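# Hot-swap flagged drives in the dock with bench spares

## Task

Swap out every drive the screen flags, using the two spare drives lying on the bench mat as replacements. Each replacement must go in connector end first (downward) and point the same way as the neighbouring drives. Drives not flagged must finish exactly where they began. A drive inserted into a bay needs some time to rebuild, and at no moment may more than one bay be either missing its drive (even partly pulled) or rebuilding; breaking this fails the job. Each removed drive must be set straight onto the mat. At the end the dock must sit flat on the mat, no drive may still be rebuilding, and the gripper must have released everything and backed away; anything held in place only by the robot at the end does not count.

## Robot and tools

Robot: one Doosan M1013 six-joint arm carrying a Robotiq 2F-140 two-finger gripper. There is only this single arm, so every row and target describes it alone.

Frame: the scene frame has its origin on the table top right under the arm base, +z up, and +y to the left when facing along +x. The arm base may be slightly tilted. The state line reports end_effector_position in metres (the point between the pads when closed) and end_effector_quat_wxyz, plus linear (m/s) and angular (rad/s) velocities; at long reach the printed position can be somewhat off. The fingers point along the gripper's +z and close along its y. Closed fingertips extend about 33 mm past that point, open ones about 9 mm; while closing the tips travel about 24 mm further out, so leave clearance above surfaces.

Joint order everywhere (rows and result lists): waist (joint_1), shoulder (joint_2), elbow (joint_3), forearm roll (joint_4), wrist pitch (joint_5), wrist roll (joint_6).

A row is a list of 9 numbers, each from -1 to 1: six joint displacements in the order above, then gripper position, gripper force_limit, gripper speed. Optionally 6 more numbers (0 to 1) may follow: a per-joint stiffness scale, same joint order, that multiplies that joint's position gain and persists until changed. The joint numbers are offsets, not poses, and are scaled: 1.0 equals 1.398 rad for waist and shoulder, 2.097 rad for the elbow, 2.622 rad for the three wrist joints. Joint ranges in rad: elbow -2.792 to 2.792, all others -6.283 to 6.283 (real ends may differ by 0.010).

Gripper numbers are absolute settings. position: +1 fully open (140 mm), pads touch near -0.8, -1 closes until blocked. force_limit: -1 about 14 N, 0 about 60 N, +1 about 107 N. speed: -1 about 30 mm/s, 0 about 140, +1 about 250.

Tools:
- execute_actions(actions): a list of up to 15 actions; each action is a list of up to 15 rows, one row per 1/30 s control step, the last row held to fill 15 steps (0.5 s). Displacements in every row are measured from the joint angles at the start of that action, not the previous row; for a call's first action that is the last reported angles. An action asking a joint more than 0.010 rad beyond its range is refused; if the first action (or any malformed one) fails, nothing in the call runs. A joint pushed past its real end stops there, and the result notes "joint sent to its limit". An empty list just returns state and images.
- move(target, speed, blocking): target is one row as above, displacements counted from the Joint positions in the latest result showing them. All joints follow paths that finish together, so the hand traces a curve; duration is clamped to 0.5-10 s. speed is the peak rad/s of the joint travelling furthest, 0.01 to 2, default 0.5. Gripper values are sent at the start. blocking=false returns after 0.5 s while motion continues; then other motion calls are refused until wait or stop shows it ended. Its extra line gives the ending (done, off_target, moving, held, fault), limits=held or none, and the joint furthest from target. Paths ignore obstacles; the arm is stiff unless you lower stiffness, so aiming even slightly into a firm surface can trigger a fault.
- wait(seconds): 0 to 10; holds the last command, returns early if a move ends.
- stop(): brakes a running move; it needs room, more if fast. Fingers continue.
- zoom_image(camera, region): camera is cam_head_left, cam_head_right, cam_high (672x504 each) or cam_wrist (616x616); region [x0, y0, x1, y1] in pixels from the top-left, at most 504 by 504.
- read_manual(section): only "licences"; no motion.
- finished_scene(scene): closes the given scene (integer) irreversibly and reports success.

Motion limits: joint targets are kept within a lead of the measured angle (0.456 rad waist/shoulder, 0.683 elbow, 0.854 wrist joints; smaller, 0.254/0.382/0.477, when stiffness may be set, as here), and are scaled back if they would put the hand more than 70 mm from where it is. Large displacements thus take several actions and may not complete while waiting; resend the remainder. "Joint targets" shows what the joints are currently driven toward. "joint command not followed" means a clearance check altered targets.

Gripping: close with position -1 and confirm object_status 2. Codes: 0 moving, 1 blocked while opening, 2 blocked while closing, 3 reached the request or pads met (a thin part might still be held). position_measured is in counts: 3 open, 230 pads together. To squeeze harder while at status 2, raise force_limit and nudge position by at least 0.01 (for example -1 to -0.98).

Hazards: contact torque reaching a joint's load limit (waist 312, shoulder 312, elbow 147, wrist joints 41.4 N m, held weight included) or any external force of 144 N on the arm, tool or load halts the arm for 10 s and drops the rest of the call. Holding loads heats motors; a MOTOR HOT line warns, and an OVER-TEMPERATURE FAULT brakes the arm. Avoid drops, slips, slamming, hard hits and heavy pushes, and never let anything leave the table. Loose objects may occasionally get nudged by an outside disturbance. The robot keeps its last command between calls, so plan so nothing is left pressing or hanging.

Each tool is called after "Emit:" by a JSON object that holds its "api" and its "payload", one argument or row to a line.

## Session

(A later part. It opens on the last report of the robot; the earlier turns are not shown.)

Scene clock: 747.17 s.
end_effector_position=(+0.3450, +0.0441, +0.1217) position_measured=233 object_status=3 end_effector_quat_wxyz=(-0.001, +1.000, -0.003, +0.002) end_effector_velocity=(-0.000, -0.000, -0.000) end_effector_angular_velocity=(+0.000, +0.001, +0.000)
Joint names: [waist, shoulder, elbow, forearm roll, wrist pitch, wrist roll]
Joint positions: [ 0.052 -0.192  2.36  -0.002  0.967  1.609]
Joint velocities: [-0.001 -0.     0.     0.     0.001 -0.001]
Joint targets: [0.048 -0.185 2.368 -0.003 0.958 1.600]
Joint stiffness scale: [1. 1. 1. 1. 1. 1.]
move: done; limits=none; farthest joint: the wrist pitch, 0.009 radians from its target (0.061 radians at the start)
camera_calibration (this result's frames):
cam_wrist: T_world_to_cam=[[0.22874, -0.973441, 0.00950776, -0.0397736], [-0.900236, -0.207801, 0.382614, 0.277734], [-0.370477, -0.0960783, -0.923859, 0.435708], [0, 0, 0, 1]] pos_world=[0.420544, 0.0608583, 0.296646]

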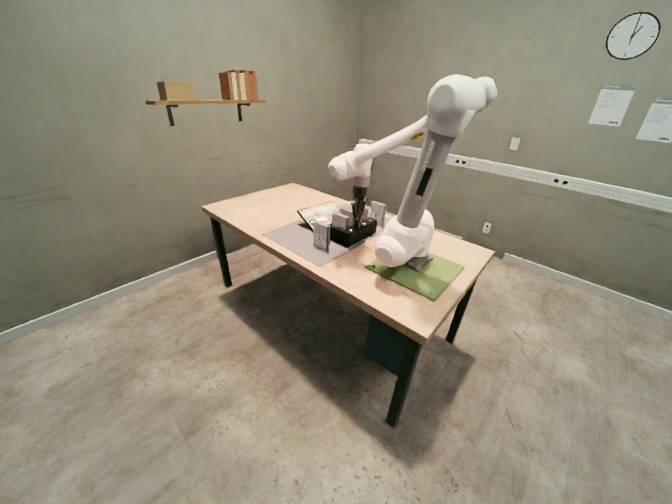

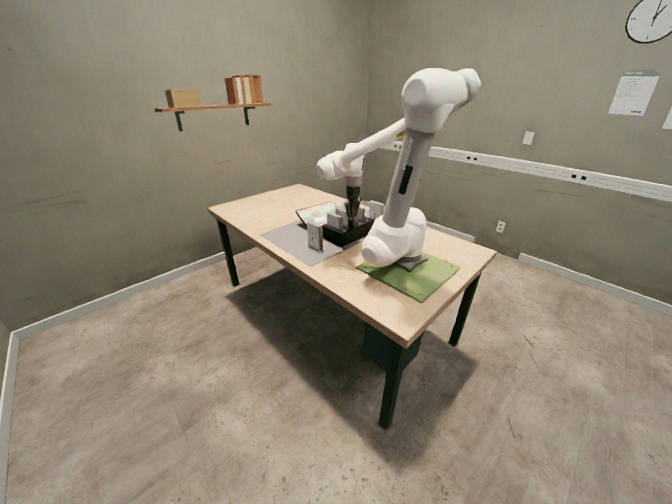

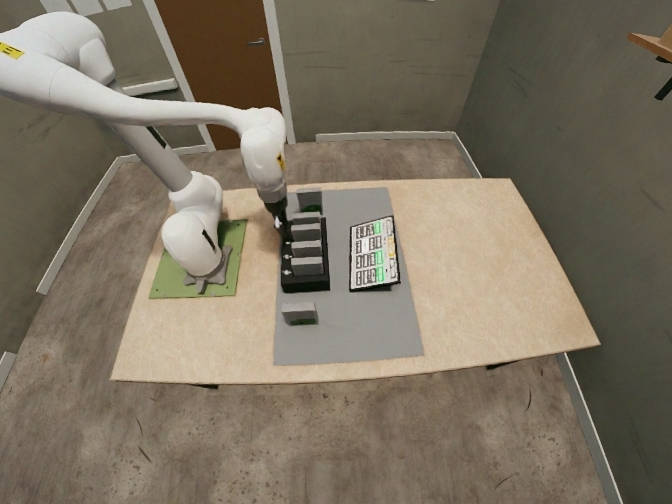

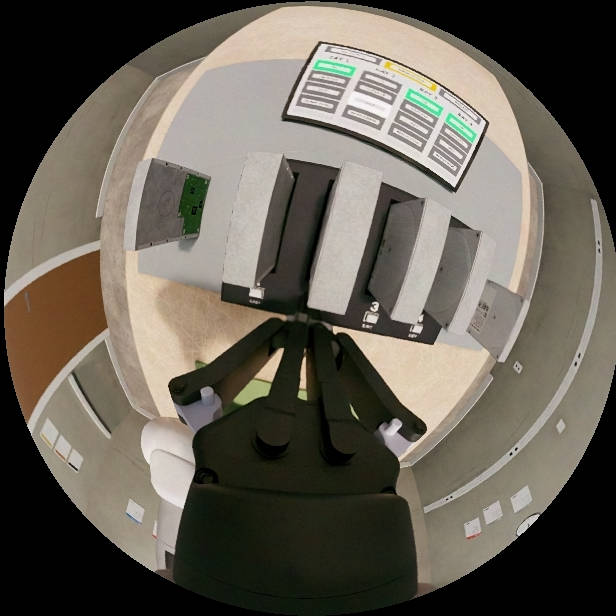

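Emit:
{"api": "move", "payload": {
  "target": [0, -0.0731, -0.064, 0, 0.0926, 0, -1, 0.0, 0],
  "speed": 0.5
}}

Scene clock: 755.70 s.
end_effector_position=(+0.3419, +0.0436, +0.2206) position_measured=233 object_status=3 end_effector_quat_wxyz=(-0.000, +1.000, -0.003, -0.003) end_effector_velocity=(-0.000, -0.000, +0.001) end_effector_angular_velocity=(-0.000, +0.001, +0.000)
Joint names: [waist, shoulder, elbow, forearm roll, wrist pitch, wrist roll]
Joint positions: [ 0.052 -0.291  2.229 -0.002  1.207  1.609]
Joint velocities: [-0.    -0.    -0.001 -0.     0.002 -0.   ]
Joint targets: [0.052 -0.294 2.226 -0.002 1.210 1.609]
Joint stiffness scale: [1. 1. 1. 1. 1. 1.]
move: done; limits=none; farthest joint: the shoulder, 0.004 radians from its target (0.102 radians at the start)
camera_calibration (this result's frames):
cam_wrist: T_world_to_cam=[[0.228385, -0.973541, 0.00758023, -0.0399088], [-0.896236, -0.207196, 0.392212, 0.233506], [-0.380264, -0.0963692, -0.919844, 0.52838], [0, 0, 0, 1]] pos_world=[0.419315, 0.0604483, 0.394745]

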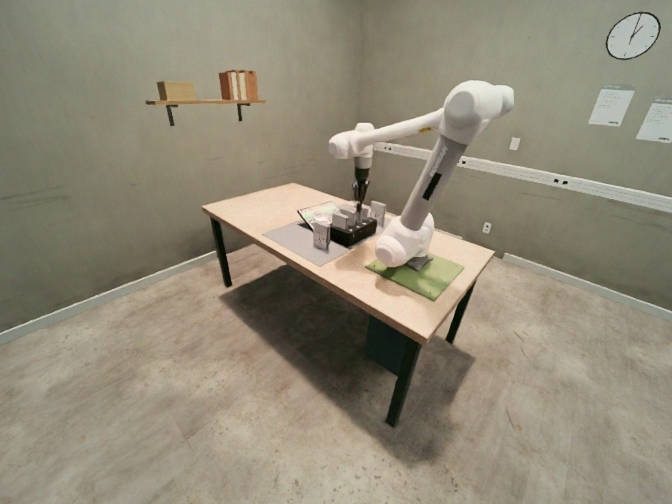

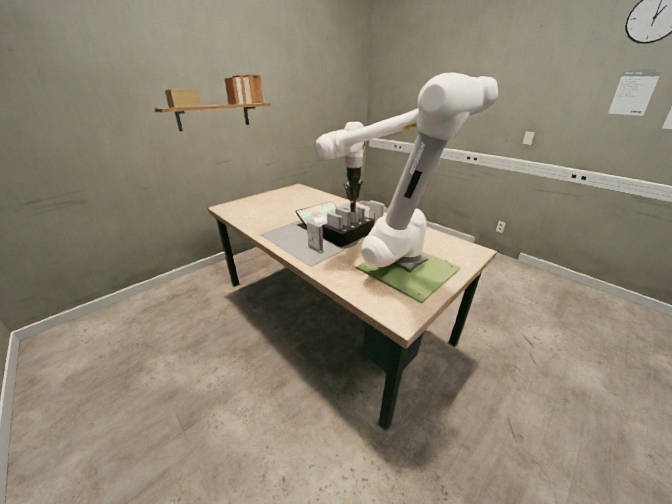

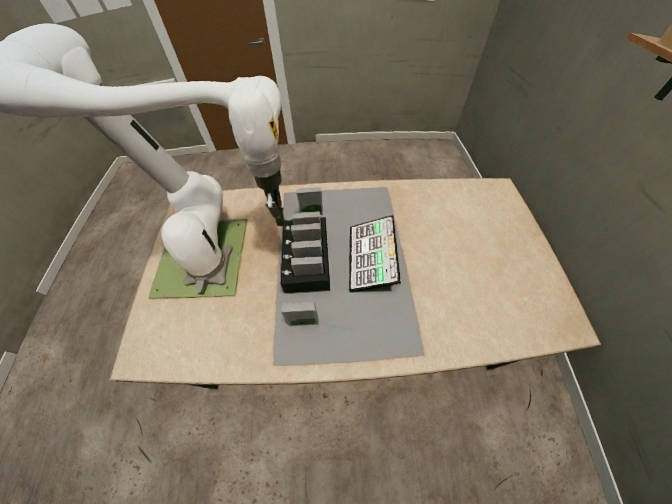

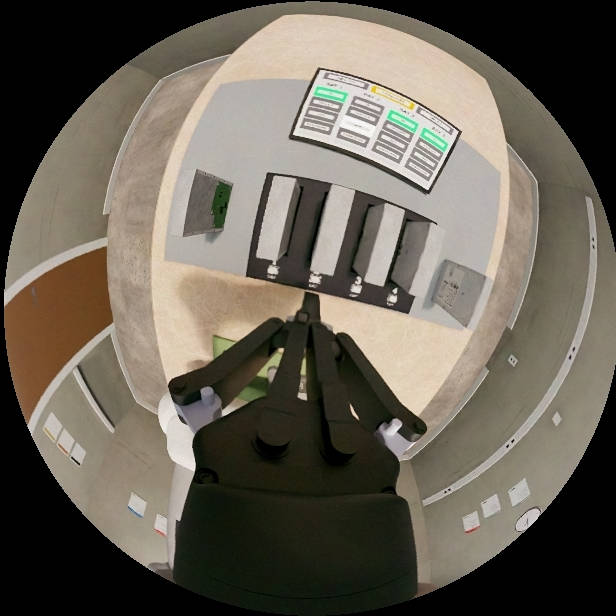

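Emit:
{"api": "move", "payload": {
  "target": [-0.0087, 0.0979, -0.0615, 0, -0.005, -0.0084, -0.2, 0.0, 0],
  "speed": 0.4
}}

Scene clock: 762.43 s.
end_effector_position=(+0.4224, +0.0425, +0.2350) position_measured=154 object_status=3 end_effector_quat_wxyz=(-0.000, +1.000, -0.001, -0.001) end_effector_velocity=(+0.001, -0.000, -0.000) end_effector_angular_velocity=(-0.000, +0.002, +0.001)
Joint names: [waist, shoulder, elbow, forearm roll, wrist pitch, wrist roll]
Joint positions: [ 0.044 -0.157  2.103 -0.002  1.196  1.595]
Joint velocities: [-0.     0.002 -0.001 -0.     0.001 -0.001]
Joint targets: [0.040 -0.154 2.100 -0.002 1.194 1.587]
Joint stiffness scale: [1. 1. 1. 1. 1. 1.]
move: done; limits=none; farthest joint: the wrist roll, 0.008 radians from its target (0.022 radians at the start)
camera_calibration (this result's frames):
cam_wrist: T_world_to_cam=[[0.233335, -0.972361, 0.00828801, -0.0617964], [-0.896606, -0.211841, 0.388871, 0.300923], [-0.376367, -0.0981681, -0.921255, 0.570921], [0, 0, 0, 1]] pos_world=[0.499105, 0.0597058, 0.409455]

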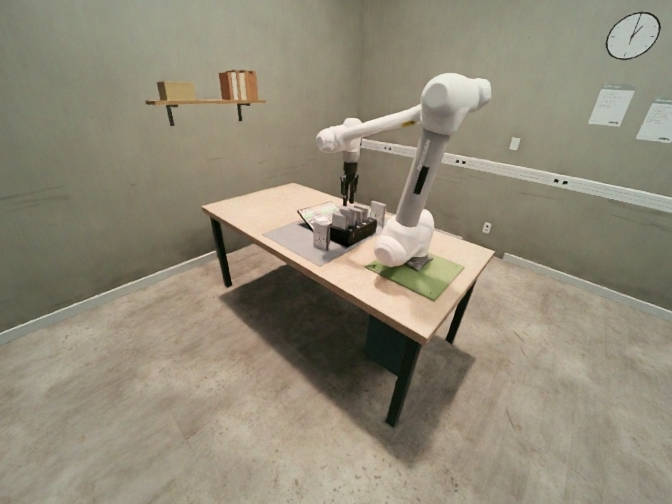

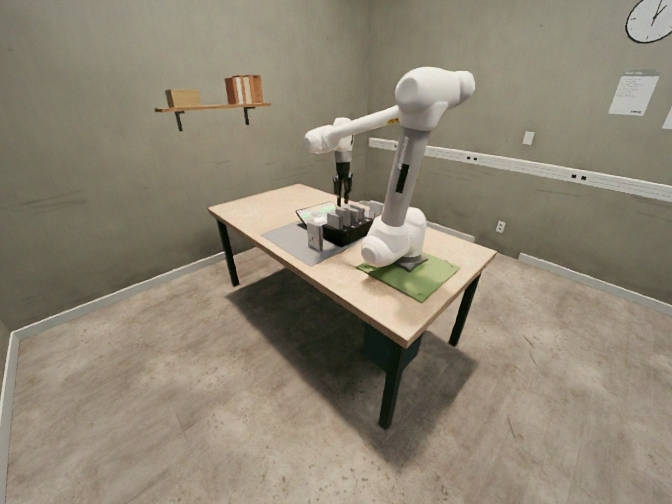

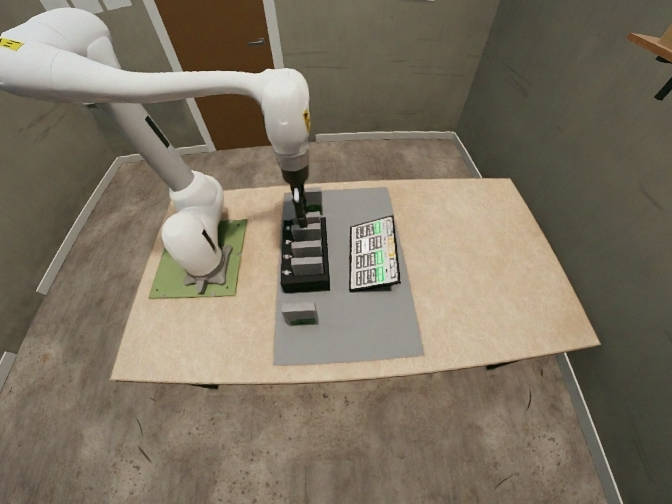

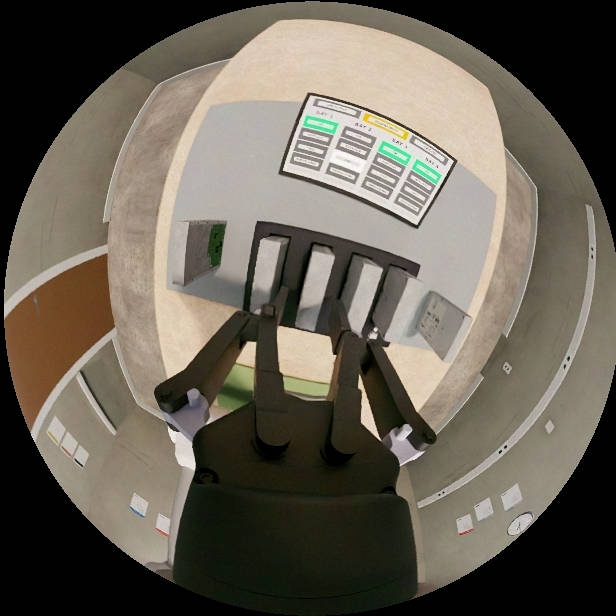

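Emit:
{"api": "move", "payload": {
  "target": [0, 0.060, 0.056, 0, -0.0755, 0, -0.2, 0.0, 0],
  "speed": 0.25
}}

Emit:
{"api": "execute_actions", "payload": {
  "actions": [
    [[0,0,0,0,0,0,-1,0.5,-0.3]],
    [[0,0,0,0,0,0,-1,0.5,-0.3]]
  ]
}}

Scene clock: 771.43 s.
end_effector_position=(+0.4224, +0.0428, +0.1441) position_measured=154 object_status=3 end_effector_quat_wxyz=(-0.000, +1.000, -0.001, -0.001) end_effector_velocity=(+0.000, -0.000, -0.001) end_effector_angular_velocity=(-0.000, -0.001, +0.000)
Joint names: [waist, shoulder, elbow, forearm roll, wrist pitch, wrist roll]
Joint positions: [ 0.044 -0.077  2.218 -0.002  1.001  1.595]
Joint velocities: [-0.     0.001  0.001 -0.    -0.002 -0.   ]
Joint targets: [0.044 -0.074 2.221 -0.002 0.999 1.595]
Joint stiffness scale: [1. 1. 1. 1. 1. 1.]
move: done; limits=none; farthest joint: the shoulder, 0.004 radians from its target (0.084 radians at the start)
camera_calibration (this result's frames):
cam_wrist: T_world_to_cam=[[0.23376, -0.972259, 0.00826421, -0.0609002], [-0.896833, -0.212327, 0.388083, 0.336576], [-0.375563, -0.0981301, -0.921587, 0.486919], [0, 0, 0, 1]] pos_world=[0.498957, 0.0600349, 0.318623]

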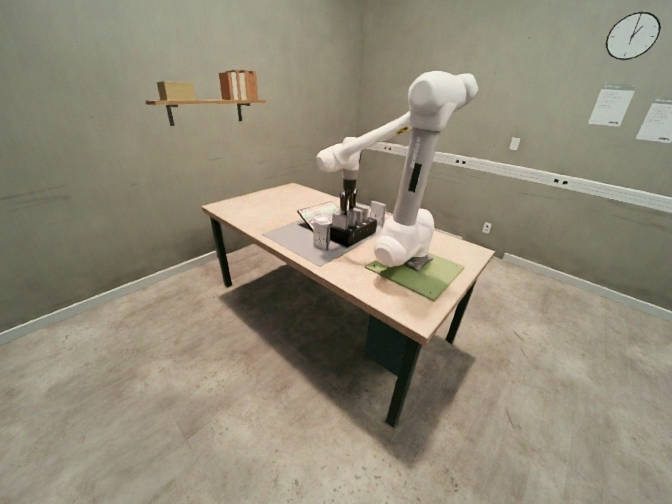

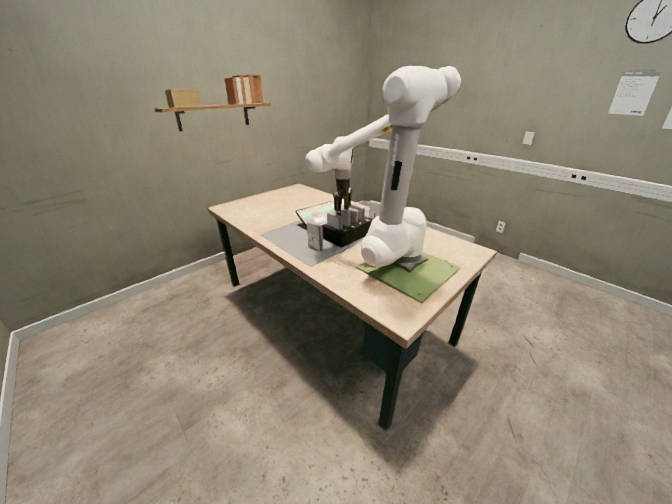

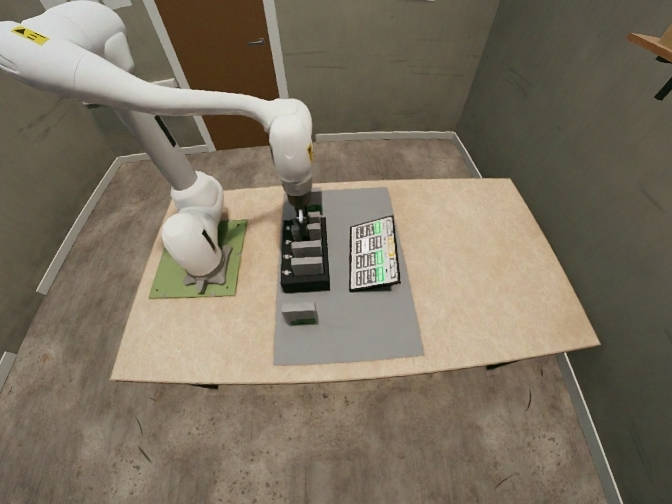

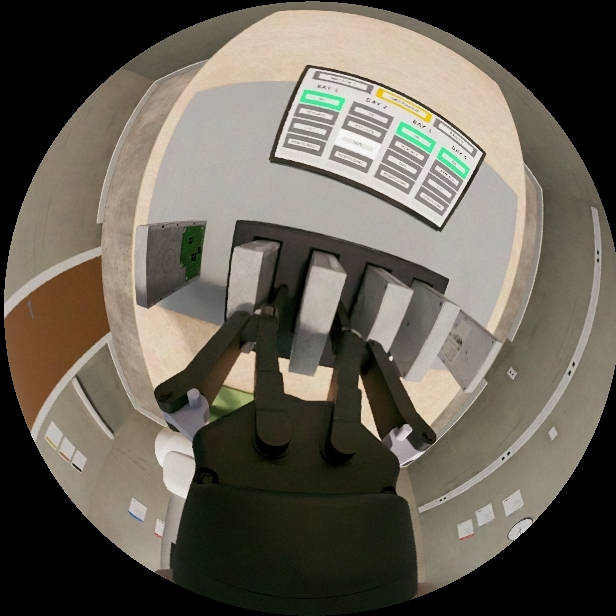

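Scene clock: 772.43 s.
end_effector_position=(+0.4225, +0.0411, +0.1441) position_measured=195 object_status=2 end_effector_quat_wxyz=(+0.002, +1.000, +0.001, -0.001) end_effector_velocity=(+0.000, -0.000, +0.000) end_effector_angular_velocity=(-0.000, -0.002, +0.000)
Joint names: [waist, shoulder, elbow, forearm roll, wrist pitch, wrist roll]
Joint positions: [ 0.044 -0.077  2.218 -0.009  1.001  1.595]
Joint velocities: [ 0.    -0.001  0.    -0.    -0.001  0.   ]
Joint targets: [0.044 -0.077 2.218 -0.008 1.001 1.595]
Joint stiffness scale: [1. 1. 1. 1. 1. 1.]
camera_calibration (this result's frames):
cam_wrist: T_world_to_cam=[[0.237063, -0.971401, 0.0134378, -0.0647995], [-0.896169, -0.213321, 0.38907, 0.335868], [-0.375076, -0.104277, -0.92111, 0.486742], [0, 0, 0, 1]] pos_world=[0.498921, 0.0594574, 0.318537]

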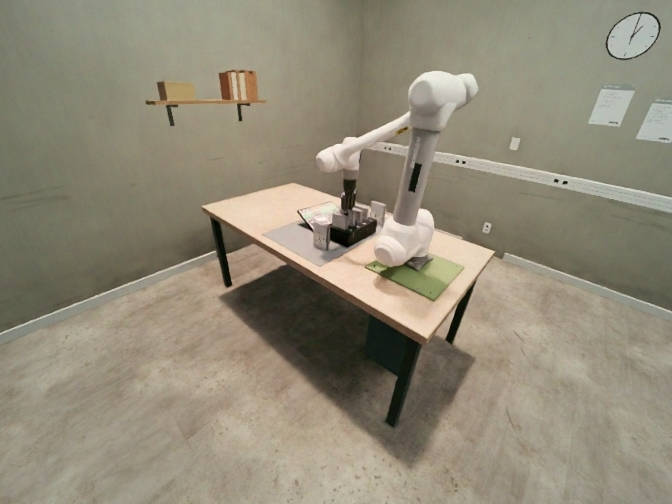

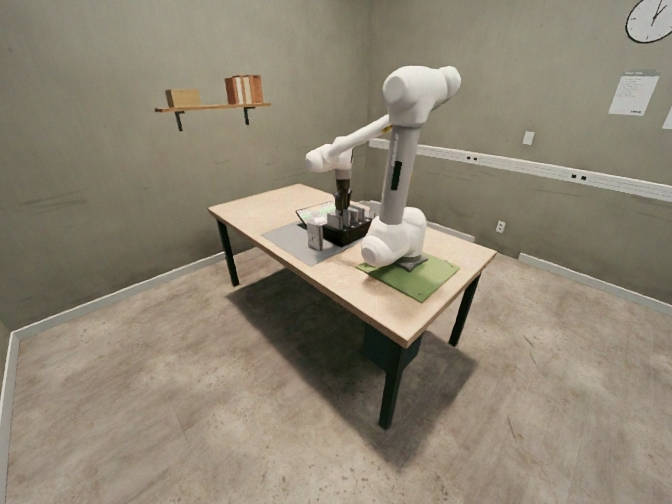

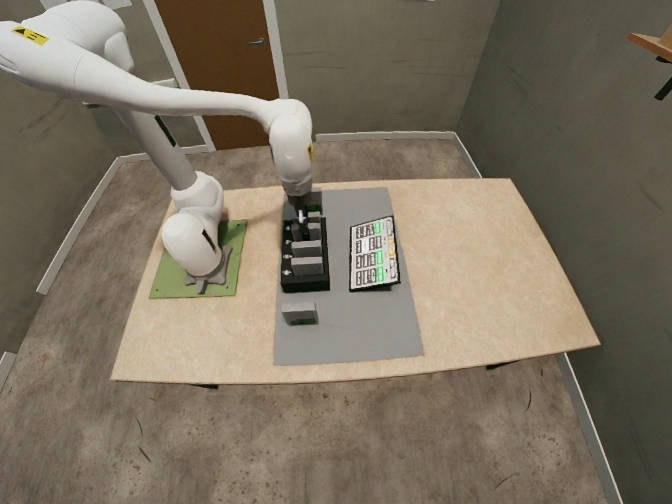

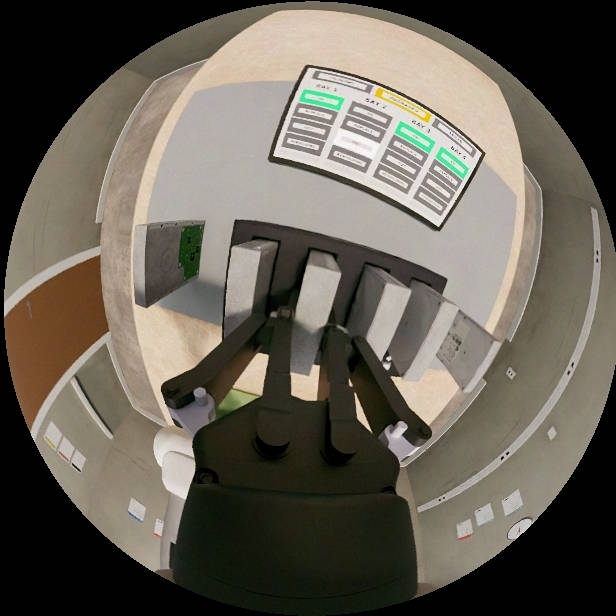

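Emit:
{"api": "move", "payload": {
  "target": [0, -0.060, -0.056, 0, 0.0755, 0, -1, 0.5, 0],
  "speed": 0.2
}}

Emit:
{"api": "move", "payload": {
  "target": [0, -0.0287, -0.046, 0, 0.0506, 0, -1, 0.5, 0],
  "speed": 0.3
}}

Scene clock: 782.67 s.
end_effector_position=(+0.4225, +0.0404, +0.2351) position_measured=195 object_status=2 end_effector_quat_wxyz=(+0.003, +1.000, +0.000, -0.001) end_effector_velocity=(-0.000, +0.000, +0.000) end_effector_angular_velocity=(+0.000, +0.003, -0.001)
Joint names: [waist, shoulder, elbow, forearm roll, wrist pitch, wrist roll]
Joint positions: [ 0.044 -0.157  2.103 -0.009  1.196  1.595]
Joint velocities: [ 0.     0.001 -0.001  0.     0.003  0.001]
Joint targets: [0.044 -0.161 2.100 -0.009 1.199 1.595]
Joint stiffness scale: [1. 1. 1. 1. 1. 1.]
move: done; limits=none; farthest joint: the shoulder, 0.003 radians from its target (0.084 radians at the start)
camera_calibration (this result's frames):
cam_wrist: T_world_to_cam=[[0.235743, -0.97171, 0.0142919, -0.0662513], [-0.896141, -0.211673, 0.390033, 0.300059], [-0.375974, -0.104755, -0.92069, 0.570717], [0, 0, 0, 1]] pos_world=[0.499087, 0.0589228, 0.409367]

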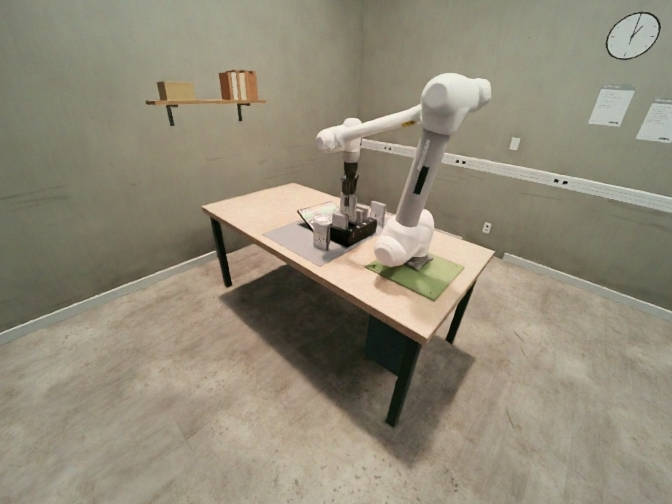

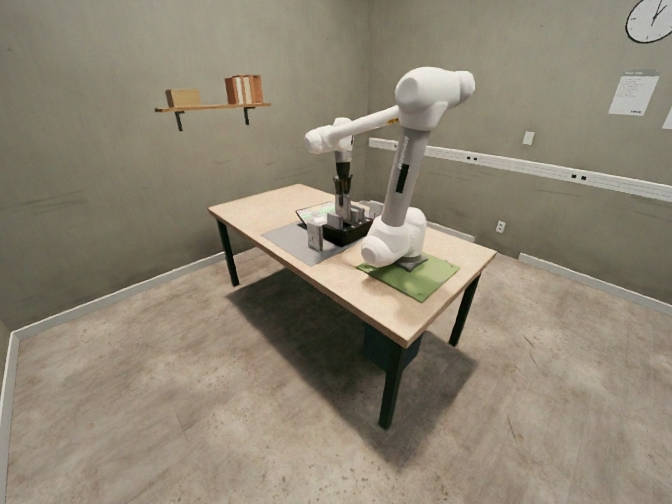

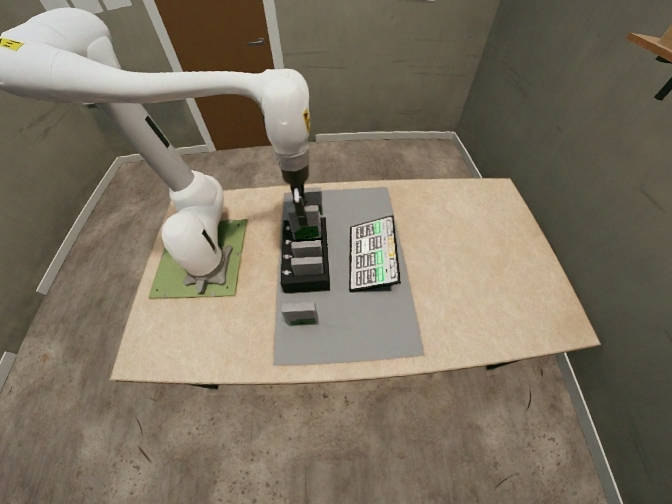

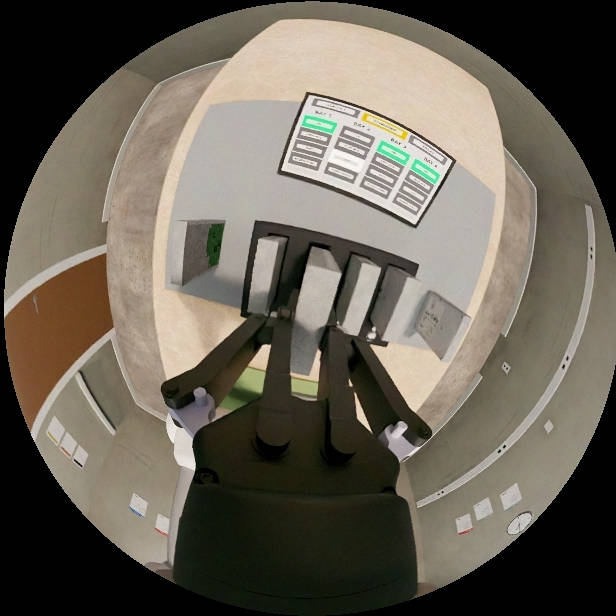

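Scene clock: 783.67 s.
end_effector_position=(+0.4224, +0.0401, +0.3002) position_measured=195 object_status=2 end_effector_quat_wxyz=(+0.003, +1.000, -0.000, -0.001) end_effector_velocity=(-0.000, -0.000, -0.000) end_effector_angular_velocity=(-0.000, +0.003, +0.000)
Joint names: [waist, shoulder, elbow, forearm roll, wrist pitch, wrist roll]
Joint positions: [ 0.044 -0.194  2.01  -0.009  1.327  1.595]
Joint velocities: [-0.     0.001 -0.    -0.     0.002 -0.   ]
Joint targets: [0.044 -0.198 2.007 -0.009 1.329 1.595]
Joint stiffness scale: [1. 1. 1. 1. 1. 1.]
move: done; limits=none; farthest joint: the shoulder, 0.003 radians from its target (0.040 radians at the start)
camera_calibration (this result's frames):
cam_wrist: T_world_to_cam=[[0.234678, -0.971964, 0.0145737, -0.0670984], [-0.896257, -0.210545, 0.390376, 0.274449], [-0.376363, -0.104674, -0.92054, 0.630777], [0, 0, 0, 1]] pos_world=[0.499124, 0.0585928, 0.474495]

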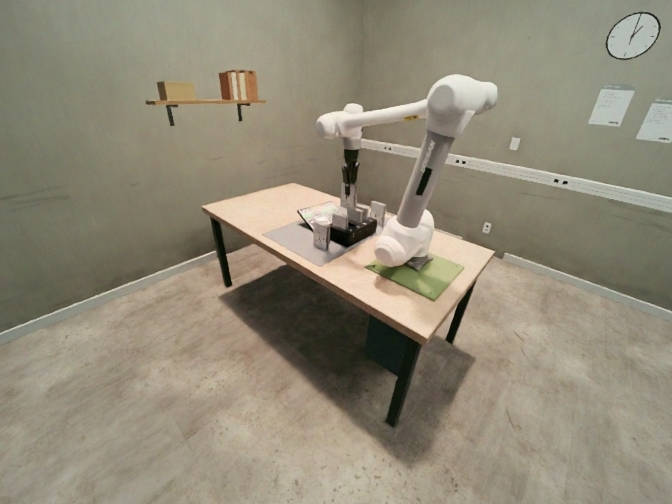

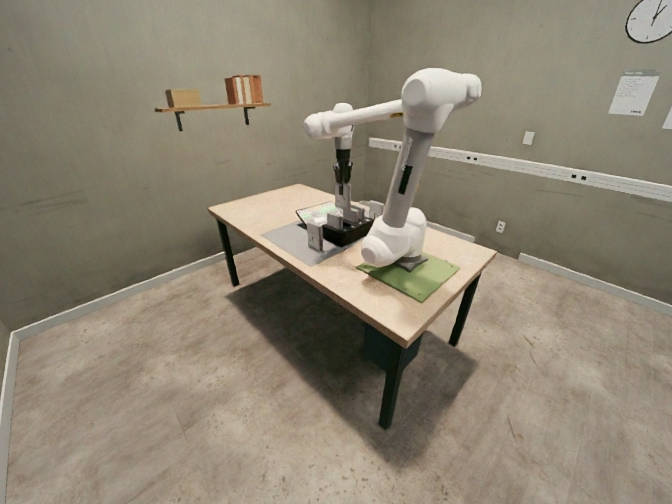

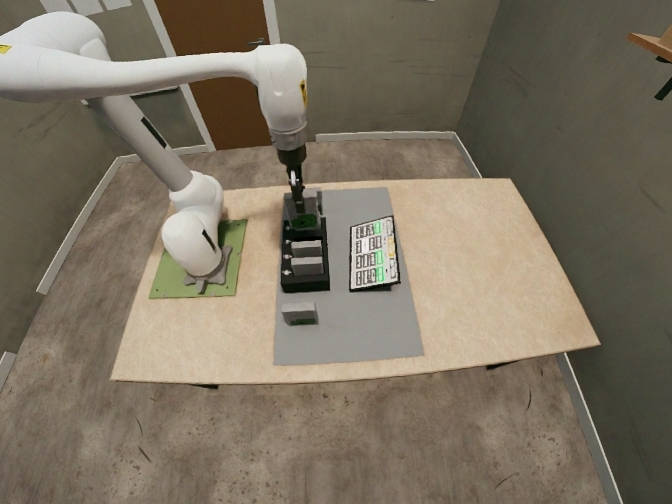

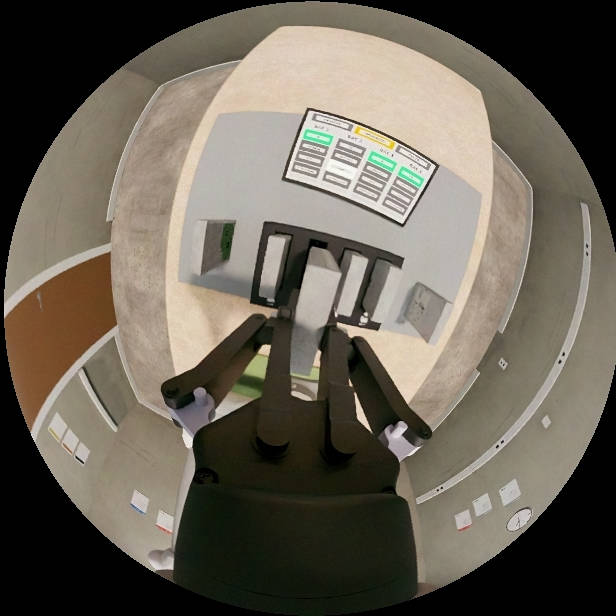

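Emit:
{"api": "move", "payload": {
  "target": [0.2807, 0.2614, -0.1723, 0.004, -0.002, 0.1495, -1, 0.5, 0],
  "speed": 0.5
}}

Emit:
{"api": "move", "payload": {
  "target": [0, 0.0807, 0.0944, 0, -0.1185, 0, -1, 0.5, 0],
  "speed": 0.3
}}

Scene clock: 797.23 s.
end_effector_position=(+0.5787, +0.2884, +0.3017) position_measured=195 object_status=2 end_effector_quat_wxyz=(-0.001, +1.000, +0.002, -0.001) end_effector_velocity=(+0.001, +0.001, +0.001) end_effector_angular_velocity=(+0.001, -0.002, -0.001)
Joint names: [waist, shoulder, elbow, forearm roll, wrist pitch, wrist roll]
Joint positions: [ 0.432  0.168  1.651 -0.     1.322  1.978]
Joint velocities: [ 0.001  0.    -0.002 -0.    -0.     0.002]
Joint targets: [0.436 0.172 1.648 0.002 1.321 1.987]
Joint stiffness scale: [1. 1. 1. 1. 1. 1.]
move: done; limits=none; farthest joint: the wrist roll, 0.009 radians from its target (0.392 radians at the start)
camera_calibration (this result's frames):
cam_wrist: T_world_to_cam=[[0.237853, -0.971279, 0.00664084, 0.137831], [-0.895932, -0.21675, 0.387718, 0.468624], [-0.375143, -0.0981696, -0.921754, 0.714703], [0, 0, 0, 1]] pos_world=[0.655187, 0.305609, 0.476172]

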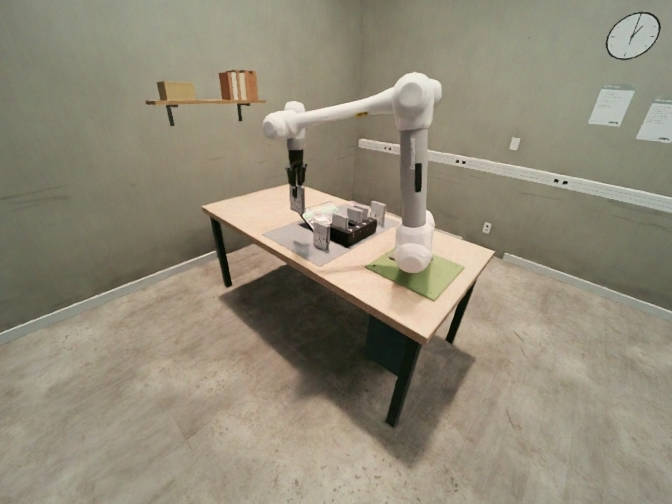

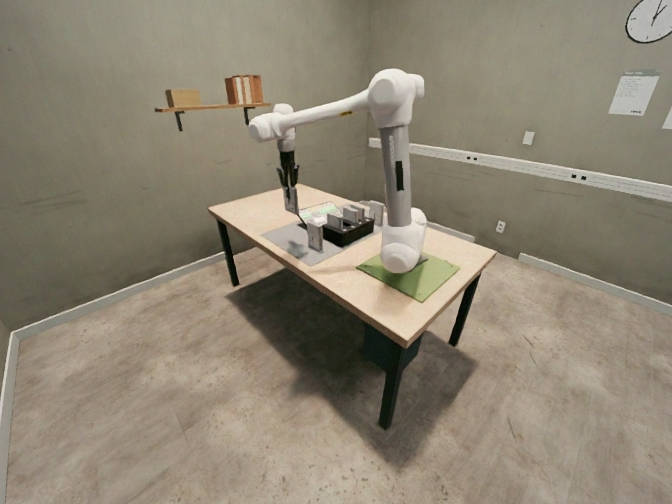

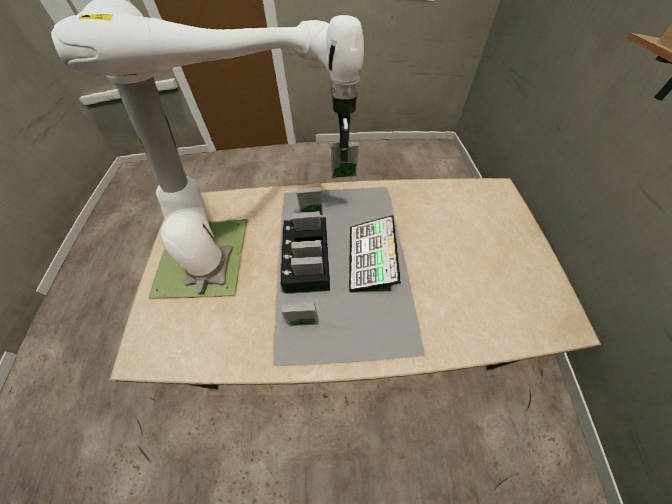

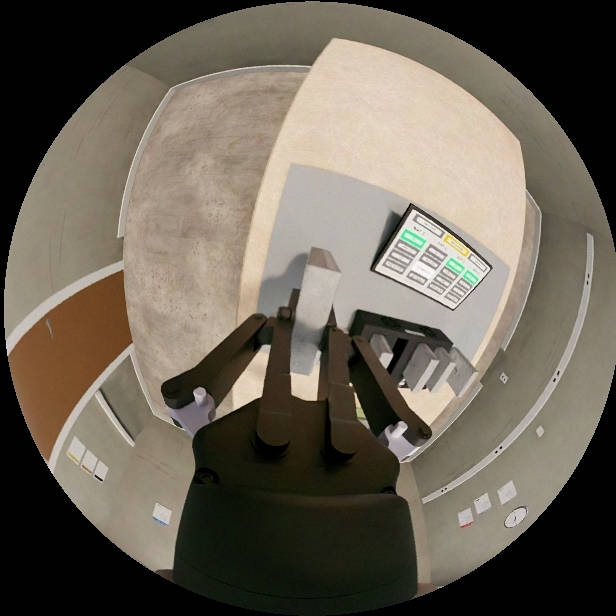

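Scene clock: 798.80 s.
end_effector_position=(+0.5795, +0.2894, +0.1308) position_measured=195 object_status=2 end_effector_quat_wxyz=(-0.002, +1.000, +0.002, +0.001) end_effector_velocity=(+0.001, +0.000, +0.000) end_effector_angular_velocity=(+0.001, -0.002, +0.000)
Joint names: [waist, shoulder, elbow, forearm roll, wrist pitch, wrist roll]
Joint positions: [ 0.432  0.277  1.846 -0.     1.014  1.978]
Joint velocities: [ 0.     0.    -0.001  0.    -0.002 -0.   ]
Joint targets: [0.432 0.281 1.849 -0.000 1.012 1.978]
Joint stiffness scale: [1. 1. 1. 1. 1. 1.]
move: done; limits=none; farthest joint: the shoulder, 0.004 radians from its target (0.113 radians at the start)
camera_calibration (this result's frames):
cam_wrist: T_world_to_cam=[[0.237905, -0.97127, 0.00590754, 0.139835], [-0.897341, -0.217461, 0.384045, 0.537315], [-0.371727, -0.0966672, -0.923296, 0.555399], [0, 0, 0, 1]] pos_world=[0.655344, 0.306351, 0.305618]

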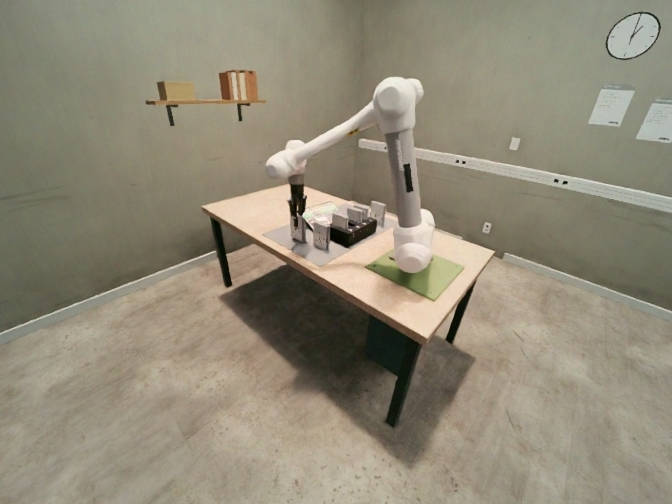

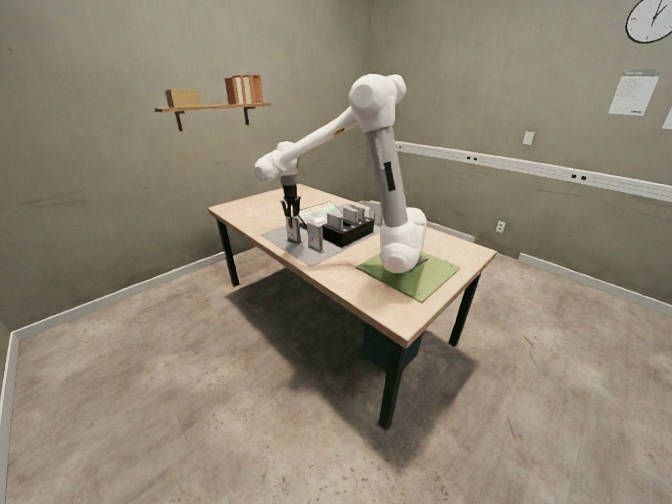

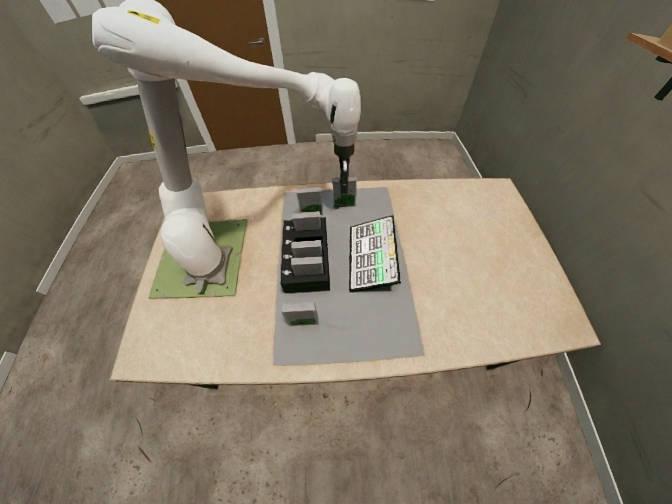

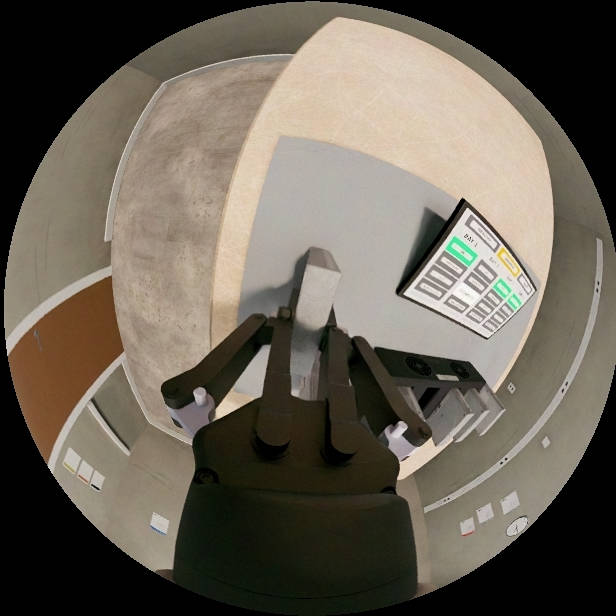

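Emit:
{"api": "move", "payload": {
  "target": [0, 0.009, 0.0065, 0, -0.008, 0, -1, 0.5, 0],
  "speed": 0.04
}}

Scene clock: 803.93 s.
end_effector_position=(+0.5788, +0.2891, +0.1205) position_measured=195 object_status=2 end_effector_quat_wxyz=(-0.002, +1.000, +0.002, +0.001) end_effector_velocity=(+0.000, +0.000, +0.001) end_effector_angular_velocity=(+0.000, -0.001, +0.000)
Joint names: [waist, shoulder, elbow, forearm roll, wrist pitch, wrist roll]
Joint positions: [ 0.432  0.285  1.857 -0.     0.996  1.978]
Joint velocities: [-0.    -0.    -0.001  0.    -0.    -0.   ]
Joint targets: [0.432 0.290 1.860 -0.000 0.993 1.978]
Joint stiffness scale: [1. 1. 1. 1. 1. 1.]
move: done; limits=none; farthest joint: the shoulder, 0.004 radians from its target (0.013 radians at the start)
camera_calibration (this result's frames):
cam_wrist: T_world_to_cam=[[0.237918, -0.971267, 0.00603201, 0.139773], [-0.897072, -0.217354, 0.384732, 0.540274], [-0.372367, -0.0969457, -0.923008, 0.545988], [0, 0, 0, 1]] pos_world=[0.654718, 0.306119, 0.295248]

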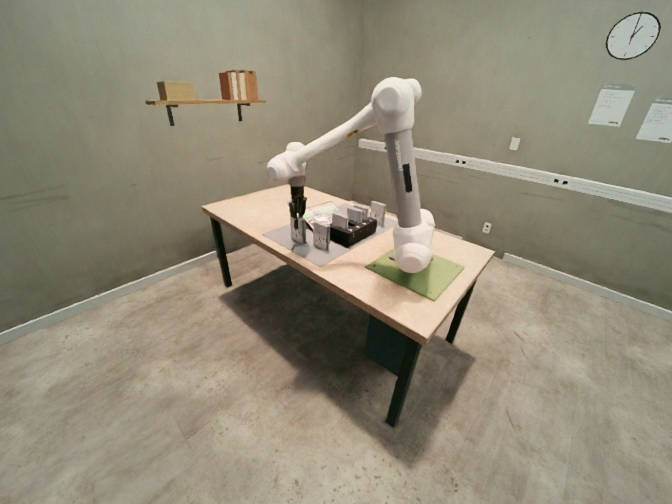

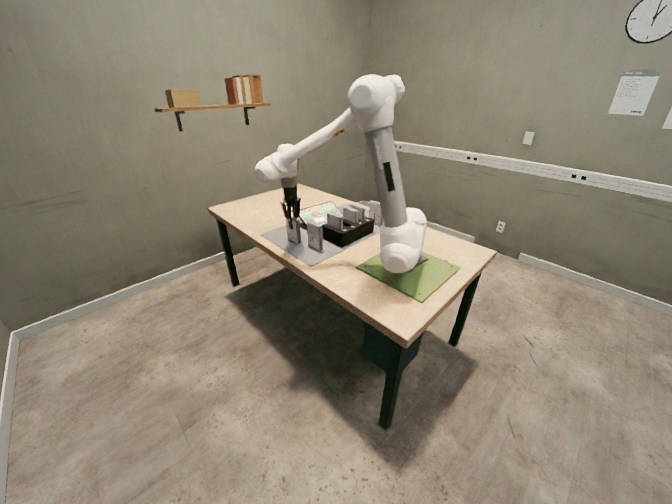

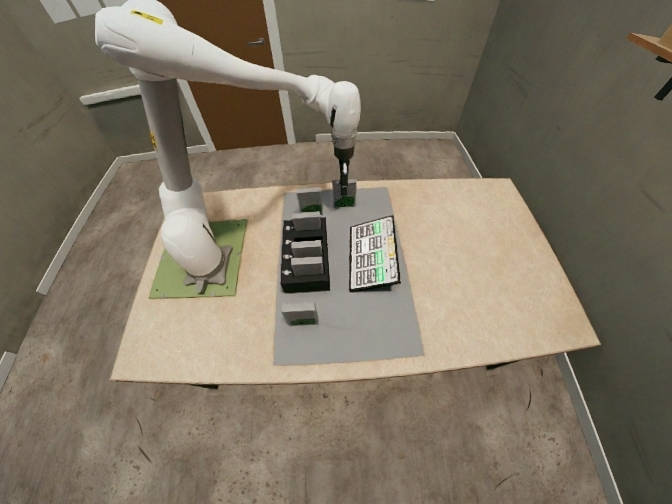

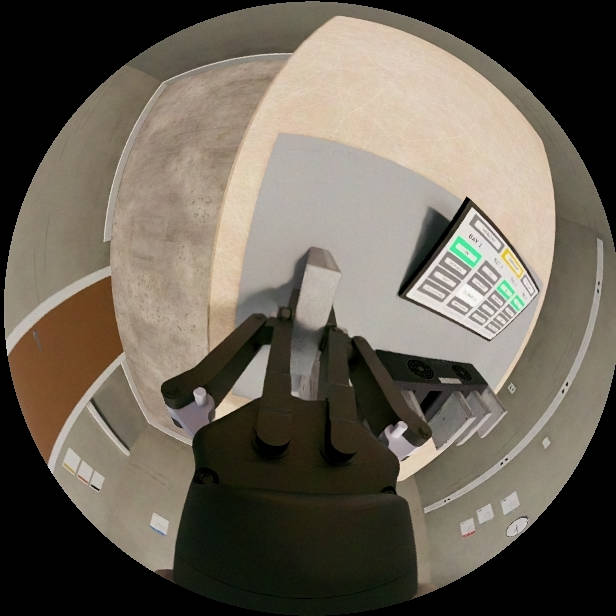

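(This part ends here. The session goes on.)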